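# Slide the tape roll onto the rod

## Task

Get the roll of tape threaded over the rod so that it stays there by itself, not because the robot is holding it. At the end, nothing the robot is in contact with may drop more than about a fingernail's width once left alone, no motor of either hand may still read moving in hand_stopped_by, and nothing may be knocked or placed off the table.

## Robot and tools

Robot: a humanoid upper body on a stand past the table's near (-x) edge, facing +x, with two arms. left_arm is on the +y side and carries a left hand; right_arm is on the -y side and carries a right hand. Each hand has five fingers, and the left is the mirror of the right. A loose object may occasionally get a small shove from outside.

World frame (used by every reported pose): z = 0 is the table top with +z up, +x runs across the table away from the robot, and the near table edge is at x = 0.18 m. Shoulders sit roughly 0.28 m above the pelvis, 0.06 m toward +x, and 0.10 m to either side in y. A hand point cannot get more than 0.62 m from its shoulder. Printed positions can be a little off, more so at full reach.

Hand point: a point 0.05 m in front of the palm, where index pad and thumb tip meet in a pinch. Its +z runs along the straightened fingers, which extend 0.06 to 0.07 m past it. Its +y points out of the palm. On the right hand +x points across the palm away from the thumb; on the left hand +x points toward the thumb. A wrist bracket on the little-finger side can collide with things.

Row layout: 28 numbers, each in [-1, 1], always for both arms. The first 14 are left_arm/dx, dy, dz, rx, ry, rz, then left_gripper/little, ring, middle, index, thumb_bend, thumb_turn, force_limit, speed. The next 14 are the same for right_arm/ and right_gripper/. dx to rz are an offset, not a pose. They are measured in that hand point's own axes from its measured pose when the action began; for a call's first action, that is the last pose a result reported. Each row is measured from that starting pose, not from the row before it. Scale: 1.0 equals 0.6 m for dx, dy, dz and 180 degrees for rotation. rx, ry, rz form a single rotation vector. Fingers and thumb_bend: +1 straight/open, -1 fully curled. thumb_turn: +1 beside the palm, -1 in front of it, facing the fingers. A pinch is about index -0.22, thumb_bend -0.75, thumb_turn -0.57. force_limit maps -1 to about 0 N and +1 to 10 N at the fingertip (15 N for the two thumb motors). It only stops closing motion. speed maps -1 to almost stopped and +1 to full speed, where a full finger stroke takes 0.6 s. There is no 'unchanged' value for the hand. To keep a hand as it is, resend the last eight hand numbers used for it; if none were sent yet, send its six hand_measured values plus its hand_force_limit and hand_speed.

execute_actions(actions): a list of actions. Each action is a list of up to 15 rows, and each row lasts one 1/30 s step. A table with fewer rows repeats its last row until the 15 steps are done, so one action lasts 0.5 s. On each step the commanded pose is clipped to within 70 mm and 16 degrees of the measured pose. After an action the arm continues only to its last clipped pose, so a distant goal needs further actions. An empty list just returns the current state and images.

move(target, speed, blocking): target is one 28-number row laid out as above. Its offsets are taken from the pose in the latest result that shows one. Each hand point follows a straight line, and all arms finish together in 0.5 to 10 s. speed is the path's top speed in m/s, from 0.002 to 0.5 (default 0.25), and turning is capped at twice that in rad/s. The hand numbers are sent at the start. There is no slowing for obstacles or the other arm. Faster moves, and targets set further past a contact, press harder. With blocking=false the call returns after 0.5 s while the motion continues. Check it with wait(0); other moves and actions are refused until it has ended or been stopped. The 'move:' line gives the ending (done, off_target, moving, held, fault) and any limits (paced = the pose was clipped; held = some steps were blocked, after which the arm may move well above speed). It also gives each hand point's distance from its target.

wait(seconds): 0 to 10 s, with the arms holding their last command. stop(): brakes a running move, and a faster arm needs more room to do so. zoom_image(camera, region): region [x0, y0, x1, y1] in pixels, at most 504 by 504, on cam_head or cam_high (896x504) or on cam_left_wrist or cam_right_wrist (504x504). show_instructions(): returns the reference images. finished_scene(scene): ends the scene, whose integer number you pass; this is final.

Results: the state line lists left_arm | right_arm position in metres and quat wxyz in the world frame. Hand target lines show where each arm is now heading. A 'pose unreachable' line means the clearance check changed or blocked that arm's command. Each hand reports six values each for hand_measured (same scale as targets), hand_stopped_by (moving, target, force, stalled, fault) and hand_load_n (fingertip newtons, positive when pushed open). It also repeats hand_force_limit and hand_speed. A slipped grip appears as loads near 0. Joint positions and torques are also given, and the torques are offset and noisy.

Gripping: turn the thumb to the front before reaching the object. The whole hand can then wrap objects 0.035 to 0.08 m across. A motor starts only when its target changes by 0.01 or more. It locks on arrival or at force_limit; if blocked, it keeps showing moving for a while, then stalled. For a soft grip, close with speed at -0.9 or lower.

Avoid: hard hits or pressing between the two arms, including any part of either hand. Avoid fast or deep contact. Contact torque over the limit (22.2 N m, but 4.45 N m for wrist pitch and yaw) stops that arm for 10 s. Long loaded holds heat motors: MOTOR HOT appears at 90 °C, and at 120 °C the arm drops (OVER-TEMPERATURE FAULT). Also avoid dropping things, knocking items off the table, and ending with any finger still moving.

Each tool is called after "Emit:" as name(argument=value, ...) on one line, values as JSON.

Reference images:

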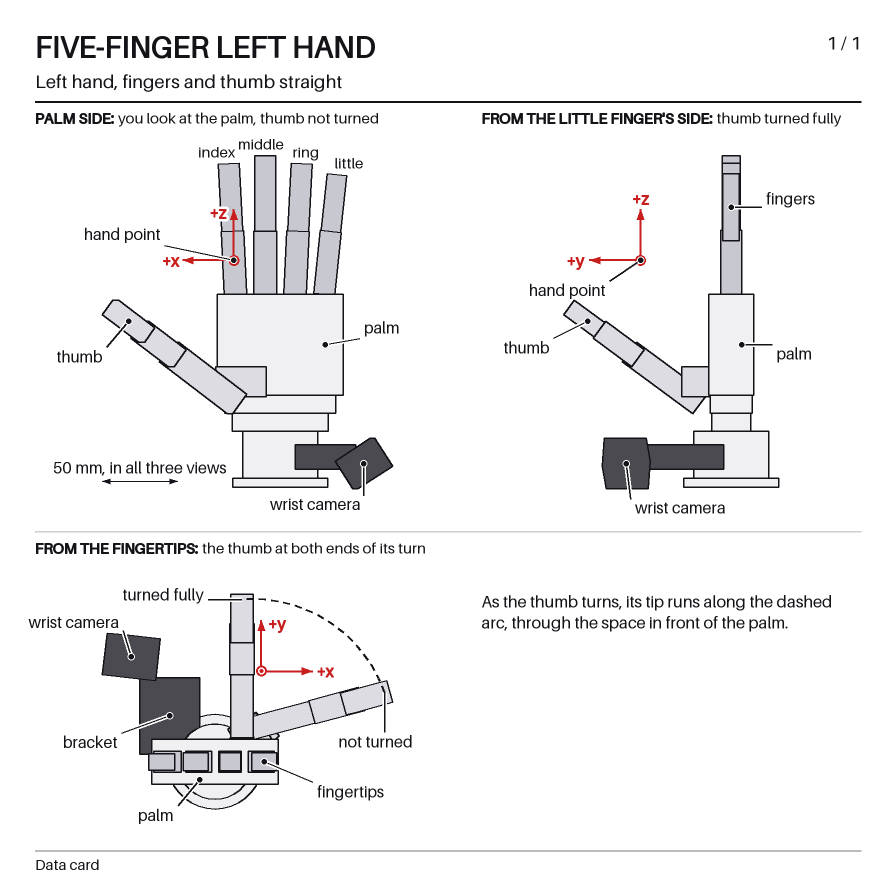

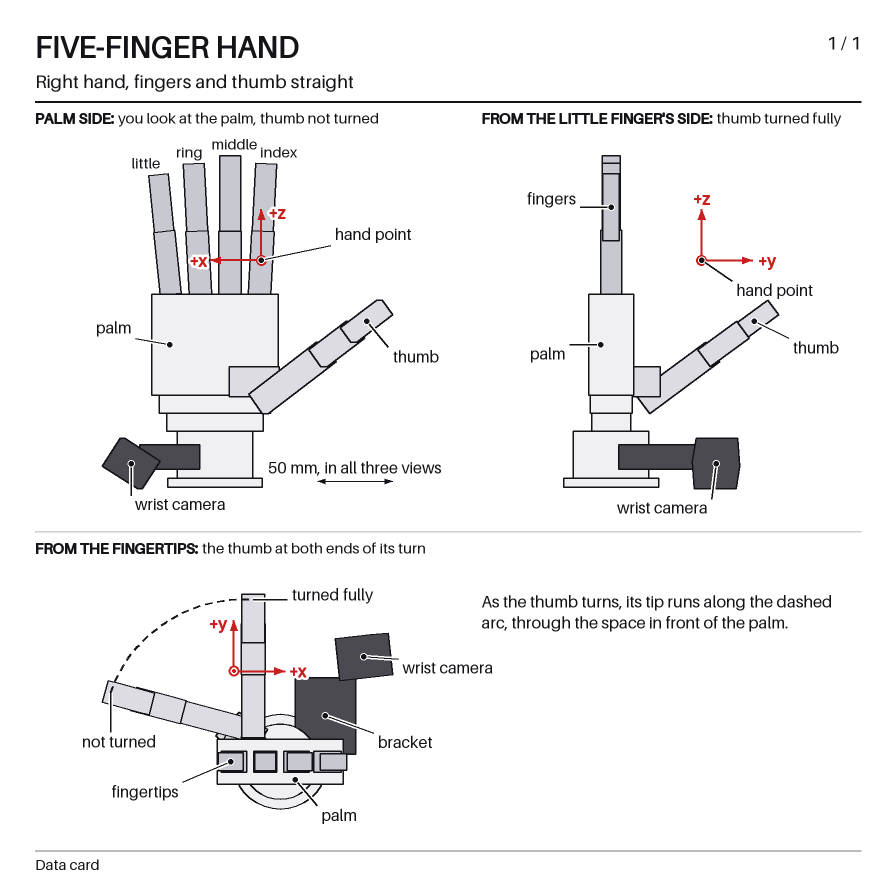

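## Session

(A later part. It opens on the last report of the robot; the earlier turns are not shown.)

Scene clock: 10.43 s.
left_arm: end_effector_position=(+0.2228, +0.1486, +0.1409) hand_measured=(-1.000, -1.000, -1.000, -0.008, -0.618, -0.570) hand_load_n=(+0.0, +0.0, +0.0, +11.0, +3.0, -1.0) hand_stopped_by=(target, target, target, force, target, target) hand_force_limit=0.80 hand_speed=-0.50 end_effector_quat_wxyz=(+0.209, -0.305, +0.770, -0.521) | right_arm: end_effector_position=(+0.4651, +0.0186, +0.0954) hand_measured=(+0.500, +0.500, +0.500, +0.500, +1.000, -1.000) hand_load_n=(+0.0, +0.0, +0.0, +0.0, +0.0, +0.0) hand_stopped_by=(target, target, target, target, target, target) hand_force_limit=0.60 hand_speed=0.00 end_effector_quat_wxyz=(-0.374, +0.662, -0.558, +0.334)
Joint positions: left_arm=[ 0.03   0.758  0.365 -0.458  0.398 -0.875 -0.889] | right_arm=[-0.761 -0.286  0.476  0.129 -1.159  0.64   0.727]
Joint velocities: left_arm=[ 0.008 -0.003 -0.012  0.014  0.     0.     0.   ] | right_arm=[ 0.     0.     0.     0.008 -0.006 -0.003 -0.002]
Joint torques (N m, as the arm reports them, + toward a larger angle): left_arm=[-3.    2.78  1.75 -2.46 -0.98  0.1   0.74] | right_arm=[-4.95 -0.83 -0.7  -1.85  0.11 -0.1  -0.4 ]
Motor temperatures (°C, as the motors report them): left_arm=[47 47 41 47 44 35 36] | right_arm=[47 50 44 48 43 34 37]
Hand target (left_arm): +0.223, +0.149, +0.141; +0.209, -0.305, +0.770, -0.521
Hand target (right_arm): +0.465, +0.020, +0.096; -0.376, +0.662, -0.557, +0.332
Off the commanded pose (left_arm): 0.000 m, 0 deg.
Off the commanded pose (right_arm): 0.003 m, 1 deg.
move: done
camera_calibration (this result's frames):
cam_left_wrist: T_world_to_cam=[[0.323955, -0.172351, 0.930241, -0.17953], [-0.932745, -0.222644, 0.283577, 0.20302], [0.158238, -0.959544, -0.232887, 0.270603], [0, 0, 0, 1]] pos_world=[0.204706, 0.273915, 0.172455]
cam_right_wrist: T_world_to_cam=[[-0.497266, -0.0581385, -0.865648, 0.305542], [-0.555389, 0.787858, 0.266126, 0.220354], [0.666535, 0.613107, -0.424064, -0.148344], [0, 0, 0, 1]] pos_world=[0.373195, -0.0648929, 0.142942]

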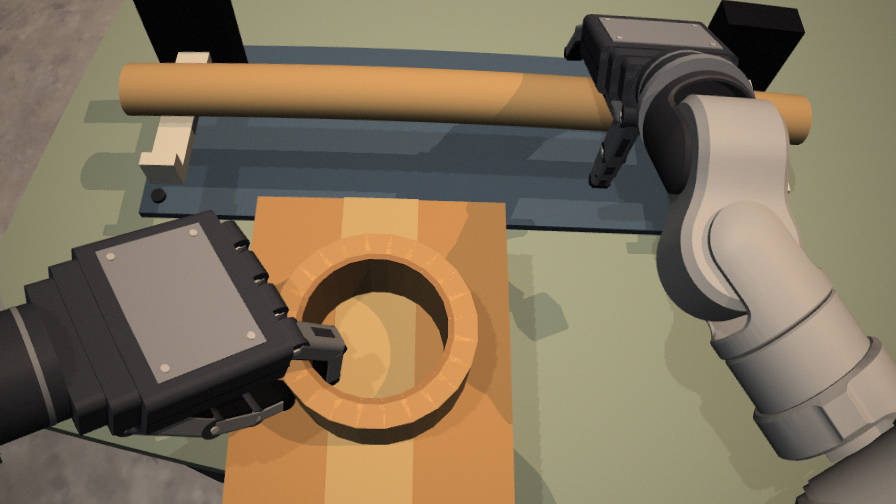

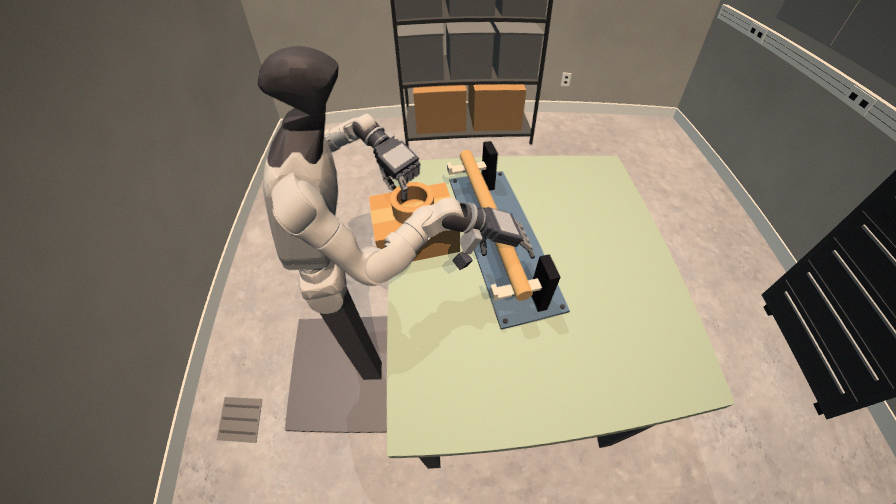

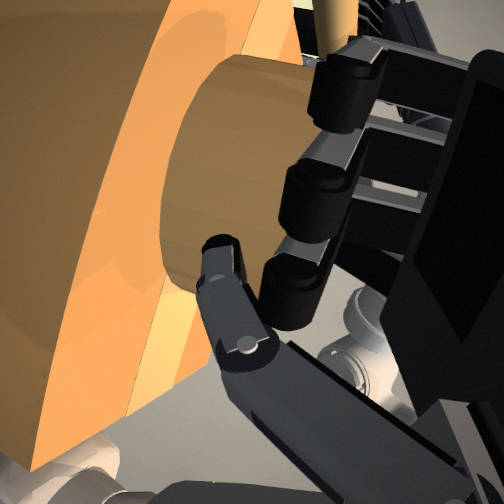

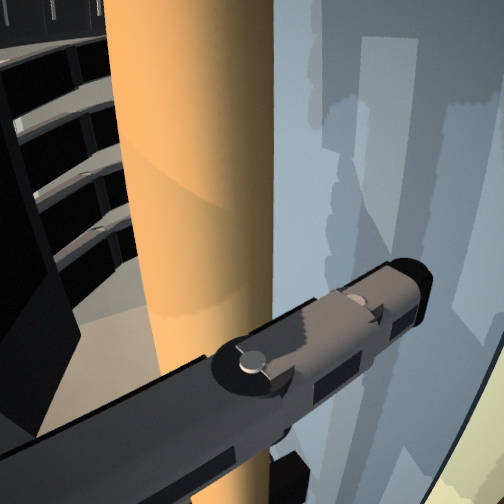

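Emit:
move(target=[0,-0.094,-0.034,0,0,0,-1,-1,-1,-0.5,-0.62,-0.57,0.8,-0.5,0,0,0,0,0,0,-1,-1,-1,-1,-0.3,-1,0.7,-0.3], speed=0.1)

Emit:
move(target=[0,0,0,0,0,0,-1,-1,-1,-0.5,-0.62,-0.57,0.8,-0.5,0.25,-0.2,-0.115,0,0,0,-1,-1,-1,-1,-0.3,-1,0.7,-0.3], speed=0.15)

Emit:
move(target=[-0.268,-0.073,-0.043,0.237,-0.068,-0.511,-1,-1,-1,-0.5,-0.62,-0.57,0.8,-0.5,0,0,0,0,0,0,-1,-1,-1,-1,-0.3,-1,0.7,-0.3])

Scene clock: 12.13 s.
left_arm: end_effector_position=(+0.2270, +0.1479, +0.2010) hand_measured=(-1.000, -1.000, -1.000, -0.008, -0.618, -0.570) hand_load_n=(+0.0, +0.0, +0.0, +7.0, +1.5, +0.0) hand_stopped_by=(target, target, target, force, target, target) hand_force_limit=0.80 hand_speed=-0.50 end_effector_quat_wxyz=(+0.213, -0.304, +0.768, -0.521) | right_arm: end_effector_position=(+0.4640, +0.0190, +0.0941) hand_measured=(-0.364, -0.306, -0.310, -0.324, +0.518, -1.000) hand_load_n=(+10.5, +3.0, +4.0, +10.5, +17.5, +10.0) hand_stopped_by=(force, force, force, force, force, target) hand_force_limit=0.70 hand_speed=-0.30 end_effector_quat_wxyz=(-0.373, +0.663, -0.557, +0.332)
Joint positions: left_arm=[-0.047  0.964  0.441 -0.627  0.12  -0.582 -1.005] | right_arm=[-0.759 -0.285  0.476  0.129 -1.159  0.637  0.728]
Joint velocities: left_arm=[ 0.003  0.008  0.002  0.011 -0.012  0.     0.   ] | right_arm=[ 0.     0.009 -0.003 -0.005  0.002  0.     0.   ]
Joint torques (N m, as the arm reports them, + toward a larger angle): left_arm=[-3.65  3.29  2.35 -2.01 -1.29  0.21  1.13] | right_arm=[-4.98 -0.92 -0.75 -2.15 -0.09  0.05 -0.41]
Motor temperatures (°C, as the motors report them): left_arm=[47 47 41 47 44 35 36] | right_arm=[48 50 44 48 43 34 37]
Hand target (left_arm): +0.226, +0.148, +0.201; +0.211, -0.304, +0.769, -0.521
Hand target (right_arm): +0.465, +0.019, +0.095; -0.374, +0.662, -0.558, +0.334
Off the commanded pose (left_arm): 0.003 m, 0 deg.
Off the commanded pose (right_arm): 0.002 m, 0 deg.
move: done
camera_calibration (this result's frames):
cam_left_wrist: T_world_to_cam=[[0.317722, -0.171796, 0.932491, -0.236092], [-0.933913, -0.226681, 0.276445, 0.192079], [0.163885, -0.958698, -0.232464, 0.281764], [0, 0, 0, 1]] pos_world=[0.20822, 0.273107, 0.232555]
cam_right_wrist: T_world_to_cam=[[-0.500865, -0.0604905, -0.863409, 0.305371], [-0.556714, 0.786334, 0.26786, 0.220192], [0.662725, 0.614833, -0.427523, -0.146384], [0, 0, 0, 1]] pos_world=[0.372546, -0.0646703, 0.142097]

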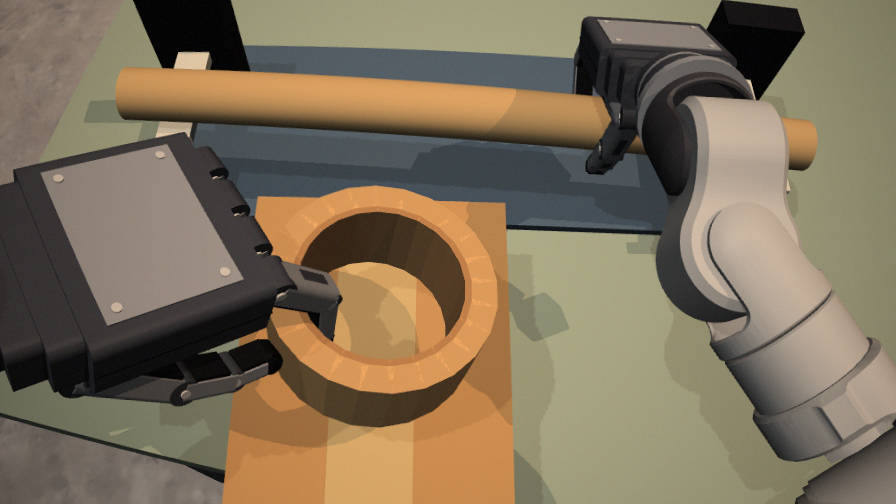

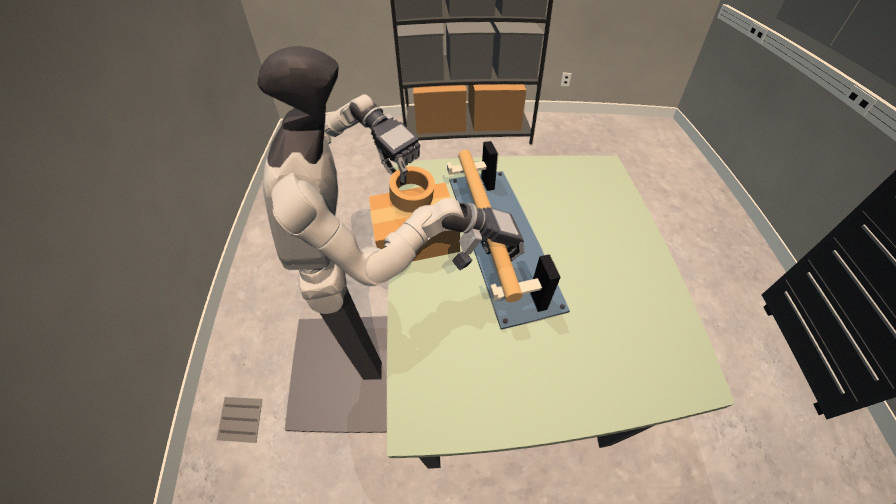

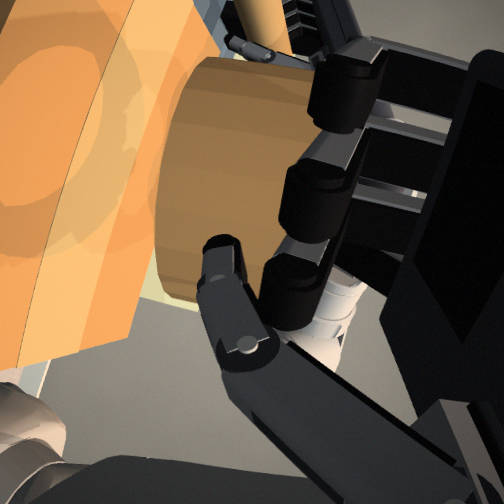

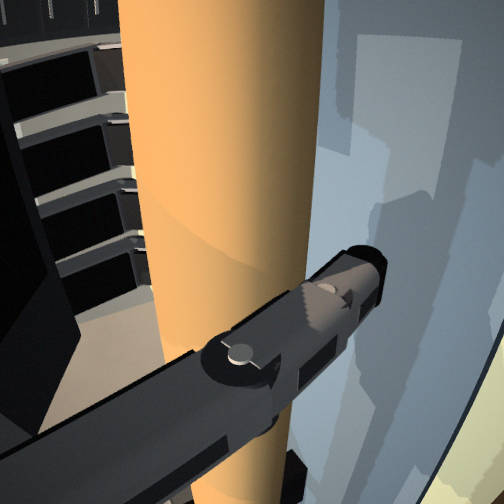

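Scene clock: 14.00 s.
left_arm: end_effector_position=(+0.2270, +0.1479, +0.2010) hand_measured=(-1.000, -1.000, -1.000, -0.008, -0.618, -0.570) hand_load_n=(+0.0, +0.0, +0.0, +7.0, +1.5, +0.0) hand_stopped_by=(target, target, target, force, target, target) hand_force_limit=0.80 hand_speed=-0.50 end_effector_quat_wxyz=(+0.213, -0.304, +0.768, -0.521) | right_arm: end_effector_position=(+0.4906, -0.1241, +0.2369) hand_measured=(-0.364, -0.306, -0.310, -0.324, +0.518, -1.000) hand_load_n=(+8.0, +1.5, +4.0, +13.0, +16.0, +10.5) hand_stopped_by=(force, force, force, force, force, target) hand_force_limit=0.70 hand_speed=-0.30 end_effector_quat_wxyz=(-0.372, +0.664, -0.557, +0.334)
Joint positions: left_arm=[-0.047  0.964  0.441 -0.627  0.12  -0.582 -1.005] | right_arm=[-0.855 -0.882  0.014  0.07  -0.736  0.203  1.067]
Joint velocities: left_arm=[-0.005 -0.005  0.005 -0.009 -0.014  0.     0.   ] | right_arm=[ 0.005 -0.005  0.034  0.015 -0.008  0.     0.   ]
Joint torques (N m, as the arm reports them, + toward a larger angle): left_arm=[-3.74  2.98  2.26 -1.81 -1.02  0.12  1.25] | right_arm=[-5.64 -3.29 -2.01 -1.45  0.65  0.05 -0.57]
Motor temperatures (°C, as the motors report them): left_arm=[47 47 41 47 44 35 36] | right_arm=[50 50 44 48 43 34 37]
Hand target (left_arm): +0.227, +0.148, +0.201; +0.213, -0.304, +0.768, -0.521
Hand target (right_arm): +0.490, -0.123, +0.235; -0.371, +0.666, -0.557, +0.330
Off the commanded pose (left_arm): 0.000 m, 0 deg.
Off the commanded pose (right_arm): 0.003 m, 0 deg.
move: done
camera_calibration (this result's frames):
cam_left_wrist: T_world_to_cam=[[0.317728, -0.171812, 0.932486, -0.236089], [-0.933912, -0.226685, 0.276446, 0.192079], [0.163884, -0.958694, -0.232481, 0.281768], [0, 0, 0, 1]] pos_world=[0.20822, 0.273109, 0.232556]
cam_right_wrist: T_world_to_cam=[[-0.500726, -0.0639137, -0.863243, 0.432792], [-0.555759, 0.788311, 0.264004, 0.310017], [0.66363, 0.611949, -0.430248, -0.0151383], [0, 0, 0, 1]] pos_world=[0.399051, -0.207465, 0.285246]

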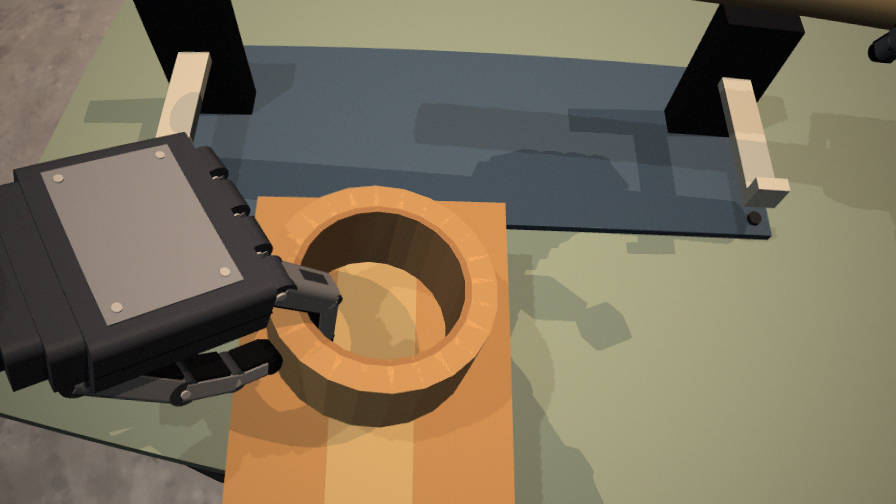

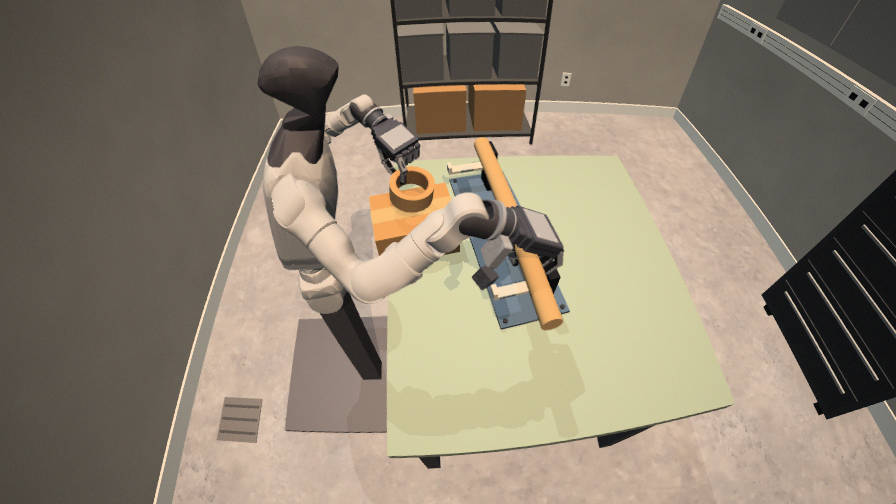

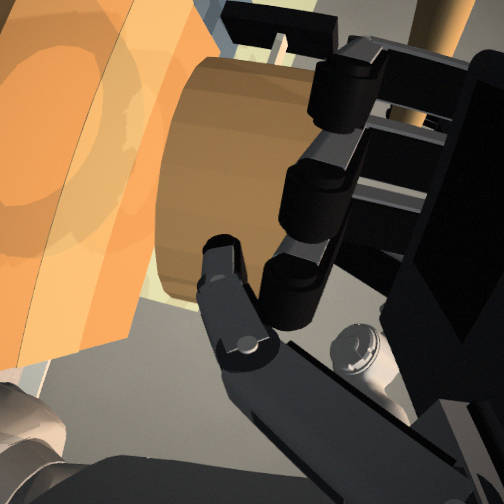

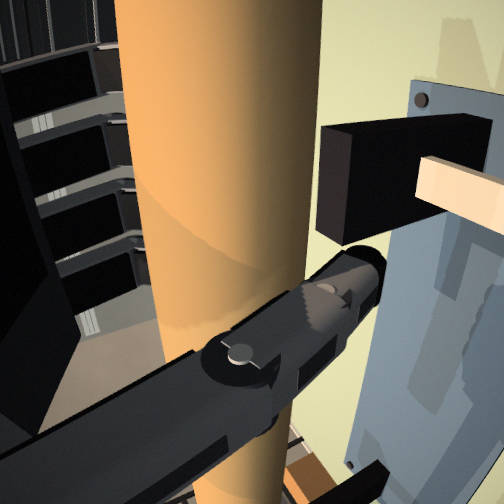

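Scene clock: 17.93 s.
left_arm: end_effector_position=(+0.3379, +0.2704, +0.2486) hand_measured=(-1.000, -1.000, -1.000, -0.008, -0.618, -0.570) hand_load_n=(+0.0, +0.0, +0.0, +6.5, +4.0, +2.0) hand_stopped_by=(target, target, target, force, target, target) hand_force_limit=0.80 hand_speed=-0.50 end_effector_quat_wxyz=(+0.043, +0.715, -0.075, +0.694) | right_arm: end_effector_position=(+0.4906, -0.1241, +0.2369) hand_measured=(-0.364, -0.306, -0.310, -0.324, +0.518, -1.000) hand_load_n=(+8.0, +1.5, +4.0, +13.0, +16.0, +10.5) hand_stopped_by=(force, force, force, force, force, target) hand_force_limit=0.70 hand_speed=-0.30 end_effector_quat_wxyz=(-0.372, +0.664, -0.557, +0.334)
Joint positions: left_arm=[-0.087  0.653  0.5   -0.211 -0.544  0.312 -0.618] | right_arm=[-0.855 -0.882  0.014  0.07  -0.736  0.203  1.067]
Joint velocities: left_arm=[ 0.006 -0.011 -0.006  0.     0.     0.004  0.001] | right_arm=[ 0.005  0.     0.002 -0.008  0.003  0.     0.   ]
Joint torques (N m, as the arm reports them, + toward a larger angle): left_arm=[-4.76  3.86  2.42 -3.98 -1.21 -0.98  0.07] | right_arm=[-5.69 -3.38 -2.09 -1.65  0.48  0.14 -0.62]
Motor temperatures (°C, as the motors report them): left_arm=[48 48 41 47 44 35 36] | right_arm=[52 51 45 49 43 34 38]
Hand target (left_arm): +0.338, +0.271, +0.251; +0.044, +0.713, -0.072, +0.696
Hand target (right_arm): +0.491, -0.124, +0.237; -0.372, +0.664, -0.557, +0.334
Off the commanded pose (left_arm): 0.007 m, 2 deg.
Off the commanded pose (right_arm): 0.000 m, 0 deg.
move: off_target (left_arm)
camera_calibration (this result's frames):
cam_left_wrist: T_world_to_cam=[[0.142117, 0.986786, -0.0778199, -0.297407], [-0.506462, 0.140038, 0.850815, -0.0760998], [0.85047, -0.0815027, 0.519671, -0.264119], [0, 0, 0, 1]] pos_world=[0.22835, 0.282607, 0.178857]
cam_right_wrist: T_world_to_cam=[[-0.500735, -0.0639136, -0.863238, 0.432793], [-0.555755, 0.788312, 0.264008, 0.310015], [0.663627, 0.611947, -0.430256, -0.0151348], [0, 0, 0, 1]] pos_world=[0.399051, -0.207465, 0.285245]

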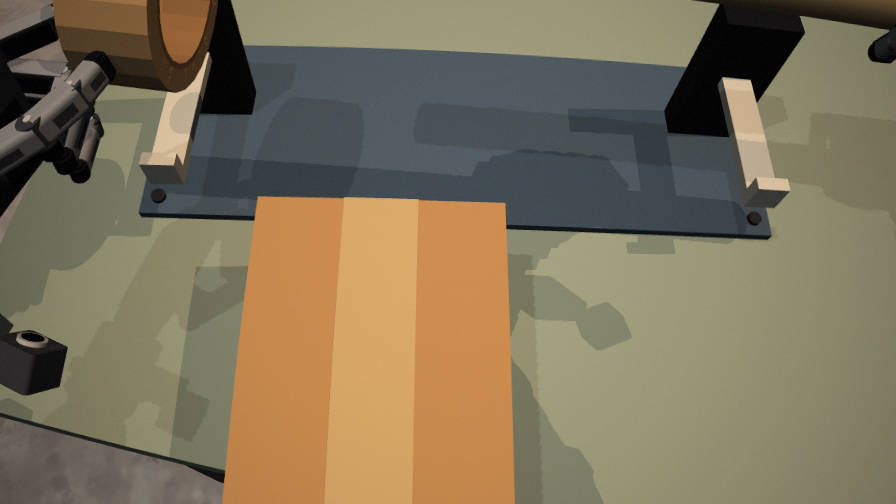

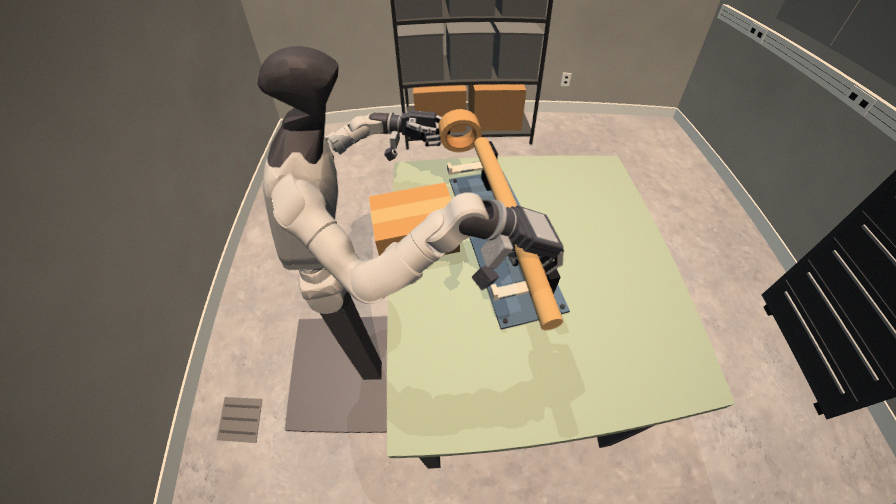

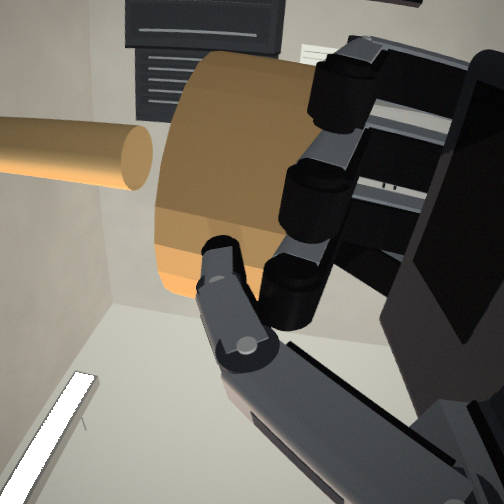

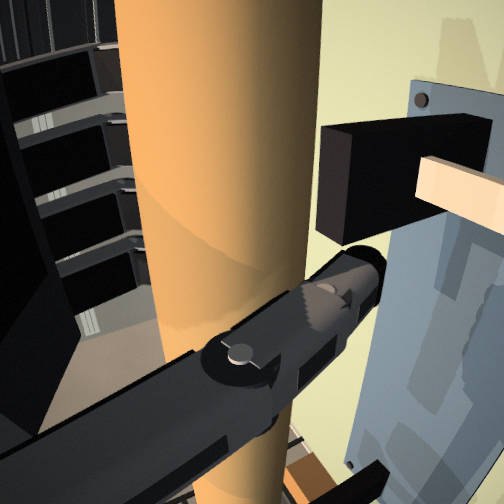

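Emit:
move(target=[0,0.08,-0.04,0,0,0,-1,-1,-1,-0.5,-0.62,-0.57,0.8,-0.5,0,0.053,-0.092,0,0,0,-1,-1,-1,-1,-0.3,-1,0.7,-0.3], speed=0.12)

Scene clock: 19.13 s.
left_arm: end_effector_position=(+0.3052, +0.2293, +0.2501) hand_measured=(-1.000, -1.000, -1.000, -0.008, -0.618, -0.570) hand_load_n=(+0.0, +0.0, +0.0, +6.5, +4.0, +2.0) hand_stopped_by=(target, target, target, force, target, target) hand_force_limit=0.80 hand_speed=-0.50 end_effector_quat_wxyz=(+0.042, +0.713, -0.074, +0.696) | right_arm: end_effector_position=(+0.4269, -0.1335, +0.2365) hand_measured=(-0.364, -0.306, -0.310, -0.324, +0.518, -1.000) hand_load_n=(+8.0, +1.5, +4.0, +13.0, +16.0, +10.5) hand_stopped_by=(force, force, force, force, force, target) hand_force_limit=0.70 hand_speed=-0.30 end_effector_quat_wxyz=(-0.372, +0.665, -0.557, +0.330)
Joint positions: left_arm=[ 0.128  0.53   0.505 -0.541 -0.548  0.358 -0.517] | right_arm=[-0.52  -0.926 -0.197 -0.384 -0.696  0.342  1.2  ]
Joint velocities: left_arm=[0.    0.003 0.    0.012 0.    0.    0.002] | right_arm=[ 0.    -0.003 -0.014  0.    -0.006  0.     0.   ]
Joint torques (N m, as the arm reports them, + toward a larger angle): left_arm=[-3.16  2.54  1.83 -4.01 -0.78 -1.05  0.07] | right_arm=[-3.94 -3.33 -2.29 -1.27  0.38  0.25 -0.6 ]
Motor temperatures (°C, as the motors report them): left_arm=[48 48 41 48 44 35 36] | right_arm=[52 52 45 49 43 34 38]
Hand target (left_arm): +0.305, +0.229, +0.250; +0.042, +0.714, -0.073, +0.695
Hand target (right_arm): +0.426, -0.133, +0.236; -0.373, +0.664, -0.558, +0.329
Off the commanded pose (left_arm): 0.004 m, 0 deg.
Off the commanded pose (right_arm): 0.001 m, 0 deg.
move: off_target (left_arm)
camera_calibration (this result's frames):
cam_left_wrist: T_world_to_cam=[[0.139955, 0.987204, -0.0764229, -0.251895], [-0.510813, 0.138105, 0.848526, -0.0858916], [0.848223, -0.0797176, 0.523606, -0.241142], [0, 0, 0, 1]] pos_world=[0.195921, 0.241311, 0.179894]
cam_right_wrist: T_world_to_cam=[[-0.504894, -0.0631889, -0.860865, 0.401301], [-0.557238, 0.785518, 0.269159, 0.28119], [0.659218, 0.615604, -0.431815, 0.0354136], [0, 0, 0, 1]] pos_world=[0.335959, -0.217323, 0.285073]

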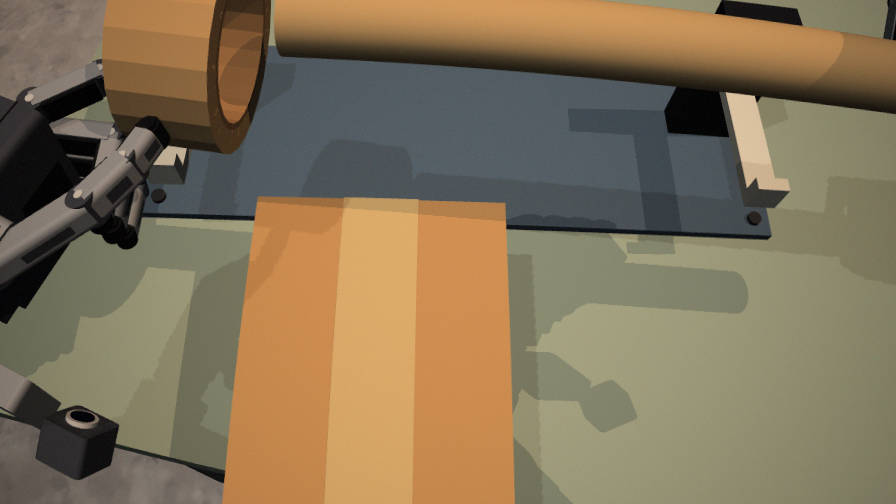

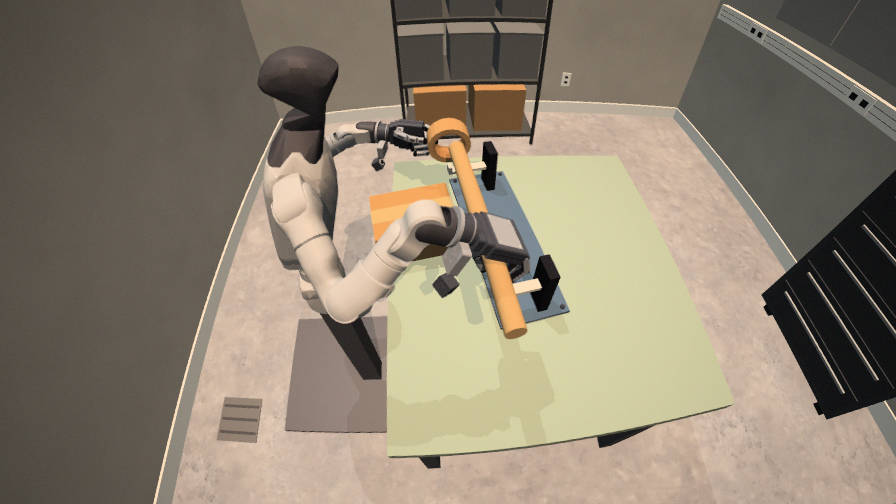

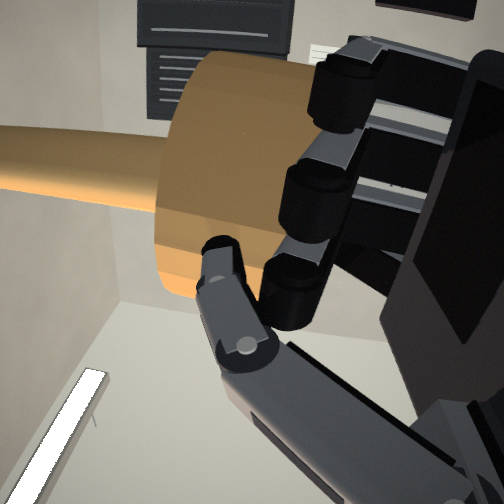

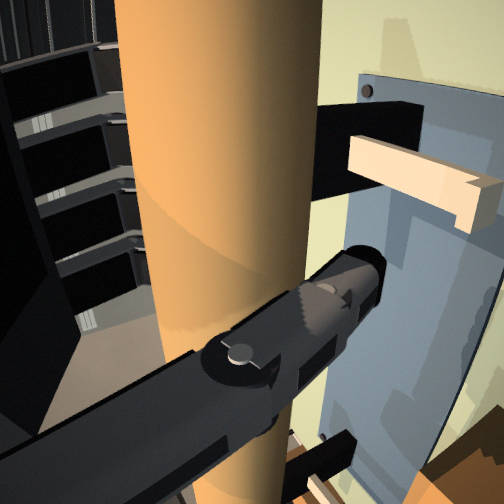

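Emit:
move(target=[0,0.065,0.02,0,0,0,-1,-1,-1,-0.5,-0.62,-0.57,0.8,-0.5,-0.243,-0.01,0.005,0,0,0,-1,-1,-1,-1,-0.3,-1,0.7,-0.3], speed=0.08)

Scene clock: 21.70 s.
left_arm: end_effector_position=(+0.3098, +0.1893, +0.2507) hand_measured=(-1.000, -1.000, -1.000, -0.008, -0.618, -0.570) hand_load_n=(+0.0, +0.0, +0.0, +6.5, +4.0, +2.0) hand_stopped_by=(target, target, target, force, target, target) hand_force_limit=0.80 hand_speed=-0.50 end_effector_quat_wxyz=(+0.044, +0.711, -0.073, +0.698) | right_arm: end_effector_position=(+0.4084, +0.0106, +0.2335) hand_measured=(-0.364, -0.306, -0.310, -0.324, +0.518, -1.000) hand_load_n=(+8.0, +1.5, +4.0, +13.0, +16.0, +10.5) hand_stopped_by=(force, force, force, force, force, target) hand_force_limit=0.70 hand_speed=-0.30 end_effector_quat_wxyz=(-0.372, +0.669, -0.551, +0.333)
Joint positions: left_arm=[ 0.147  0.475  0.345 -0.69  -0.485  0.395 -0.354] | right_arm=[-1.042 -0.633  0.605 -0.487 -1.373  0.993  1.594]
Joint velocities: left_arm=[-0.006  0.006  0.    -0.006  0.018  0.     0.001] | right_arm=[-0.034 -0.025  0.054  0.002  0.008  0.046  0.   ]
Joint torques (N m, as the arm reports them, + toward a larger angle): left_arm=[-3.05  1.8   1.36 -4.2  -0.36 -1.17  0.07] | right_arm=[-5.58 -1.38 -1.77 -0.77 -0.27  0.24 -0.57]
Motor temperatures (°C, as the motors report them): left_arm=[48 48 41 48 44 36 36] | right_arm=[53 52 45 49 43 34 38]
Hand target (left_arm): +0.310, +0.189, +0.250; +0.043, +0.712, -0.073, +0.697
Hand target (right_arm): +0.408, +0.010, +0.233; -0.369, +0.670, -0.552, +0.331
Off the commanded pose (left_arm): 0.003 m, 1 deg.
Off the commanded pose (right_arm): 0.003 m, 1 deg.
joint sent to its limit (right arm) — the command would take joint 7 (wrist yaw) past its upper limit, so that joint was sent only as far as its limit.
move: done
camera_calibration (this result's frames):
cam_left_wrist: T_world_to_cam=[[0.141459, 0.98657, -0.0816627, -0.212026], [-0.516068, 0.143889, 0.844376, -0.0769743], [0.844786, -0.0773008, 0.529491, -0.249432], [0, 0, 0, 1]] pos_world=[0.200985, 0.200972, 0.179753]
cam_right_wrist: T_world_to_cam=[[-0.499784, -0.077435, -0.862681, 0.396977], [-0.56742, 0.781783, 0.258554, 0.165188], [0.654409, 0.618724, -0.434661, -0.0397368], [0, 0, 0, 1]] pos_world=[0.318138, -0.0738153, 0.282483]

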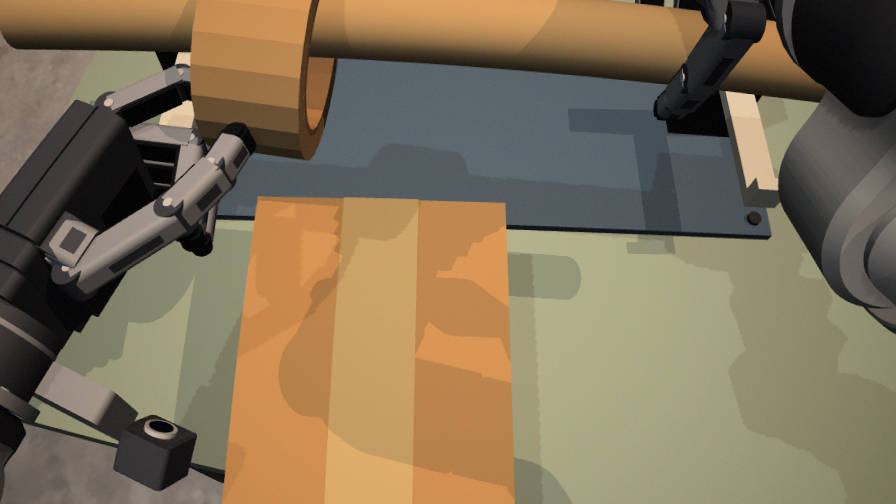

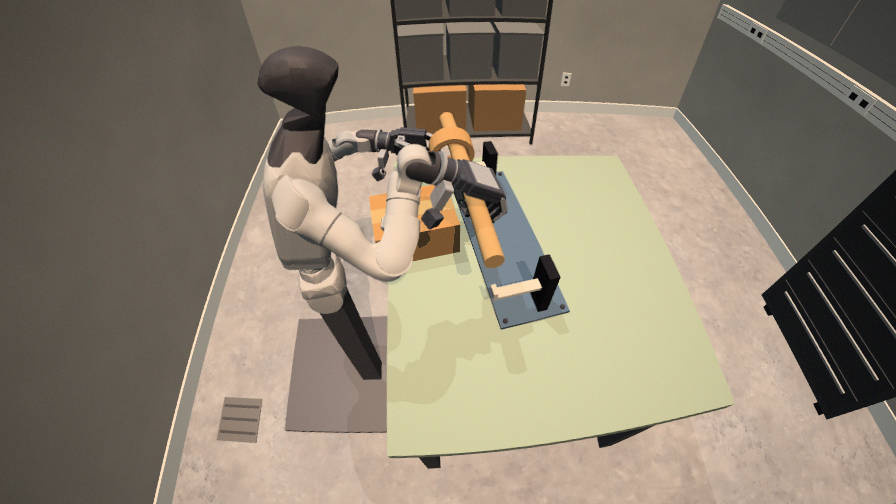

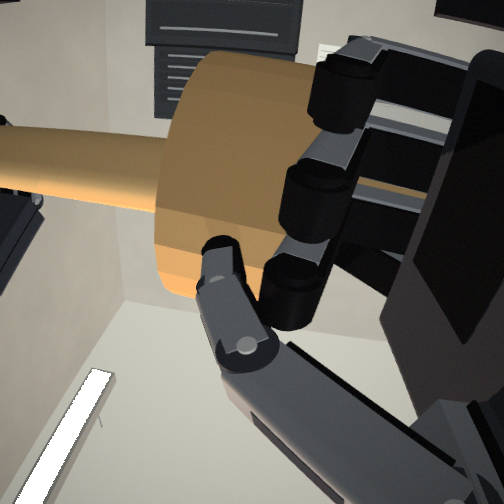

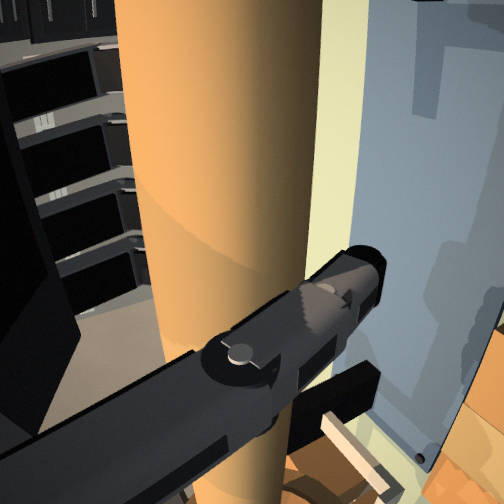

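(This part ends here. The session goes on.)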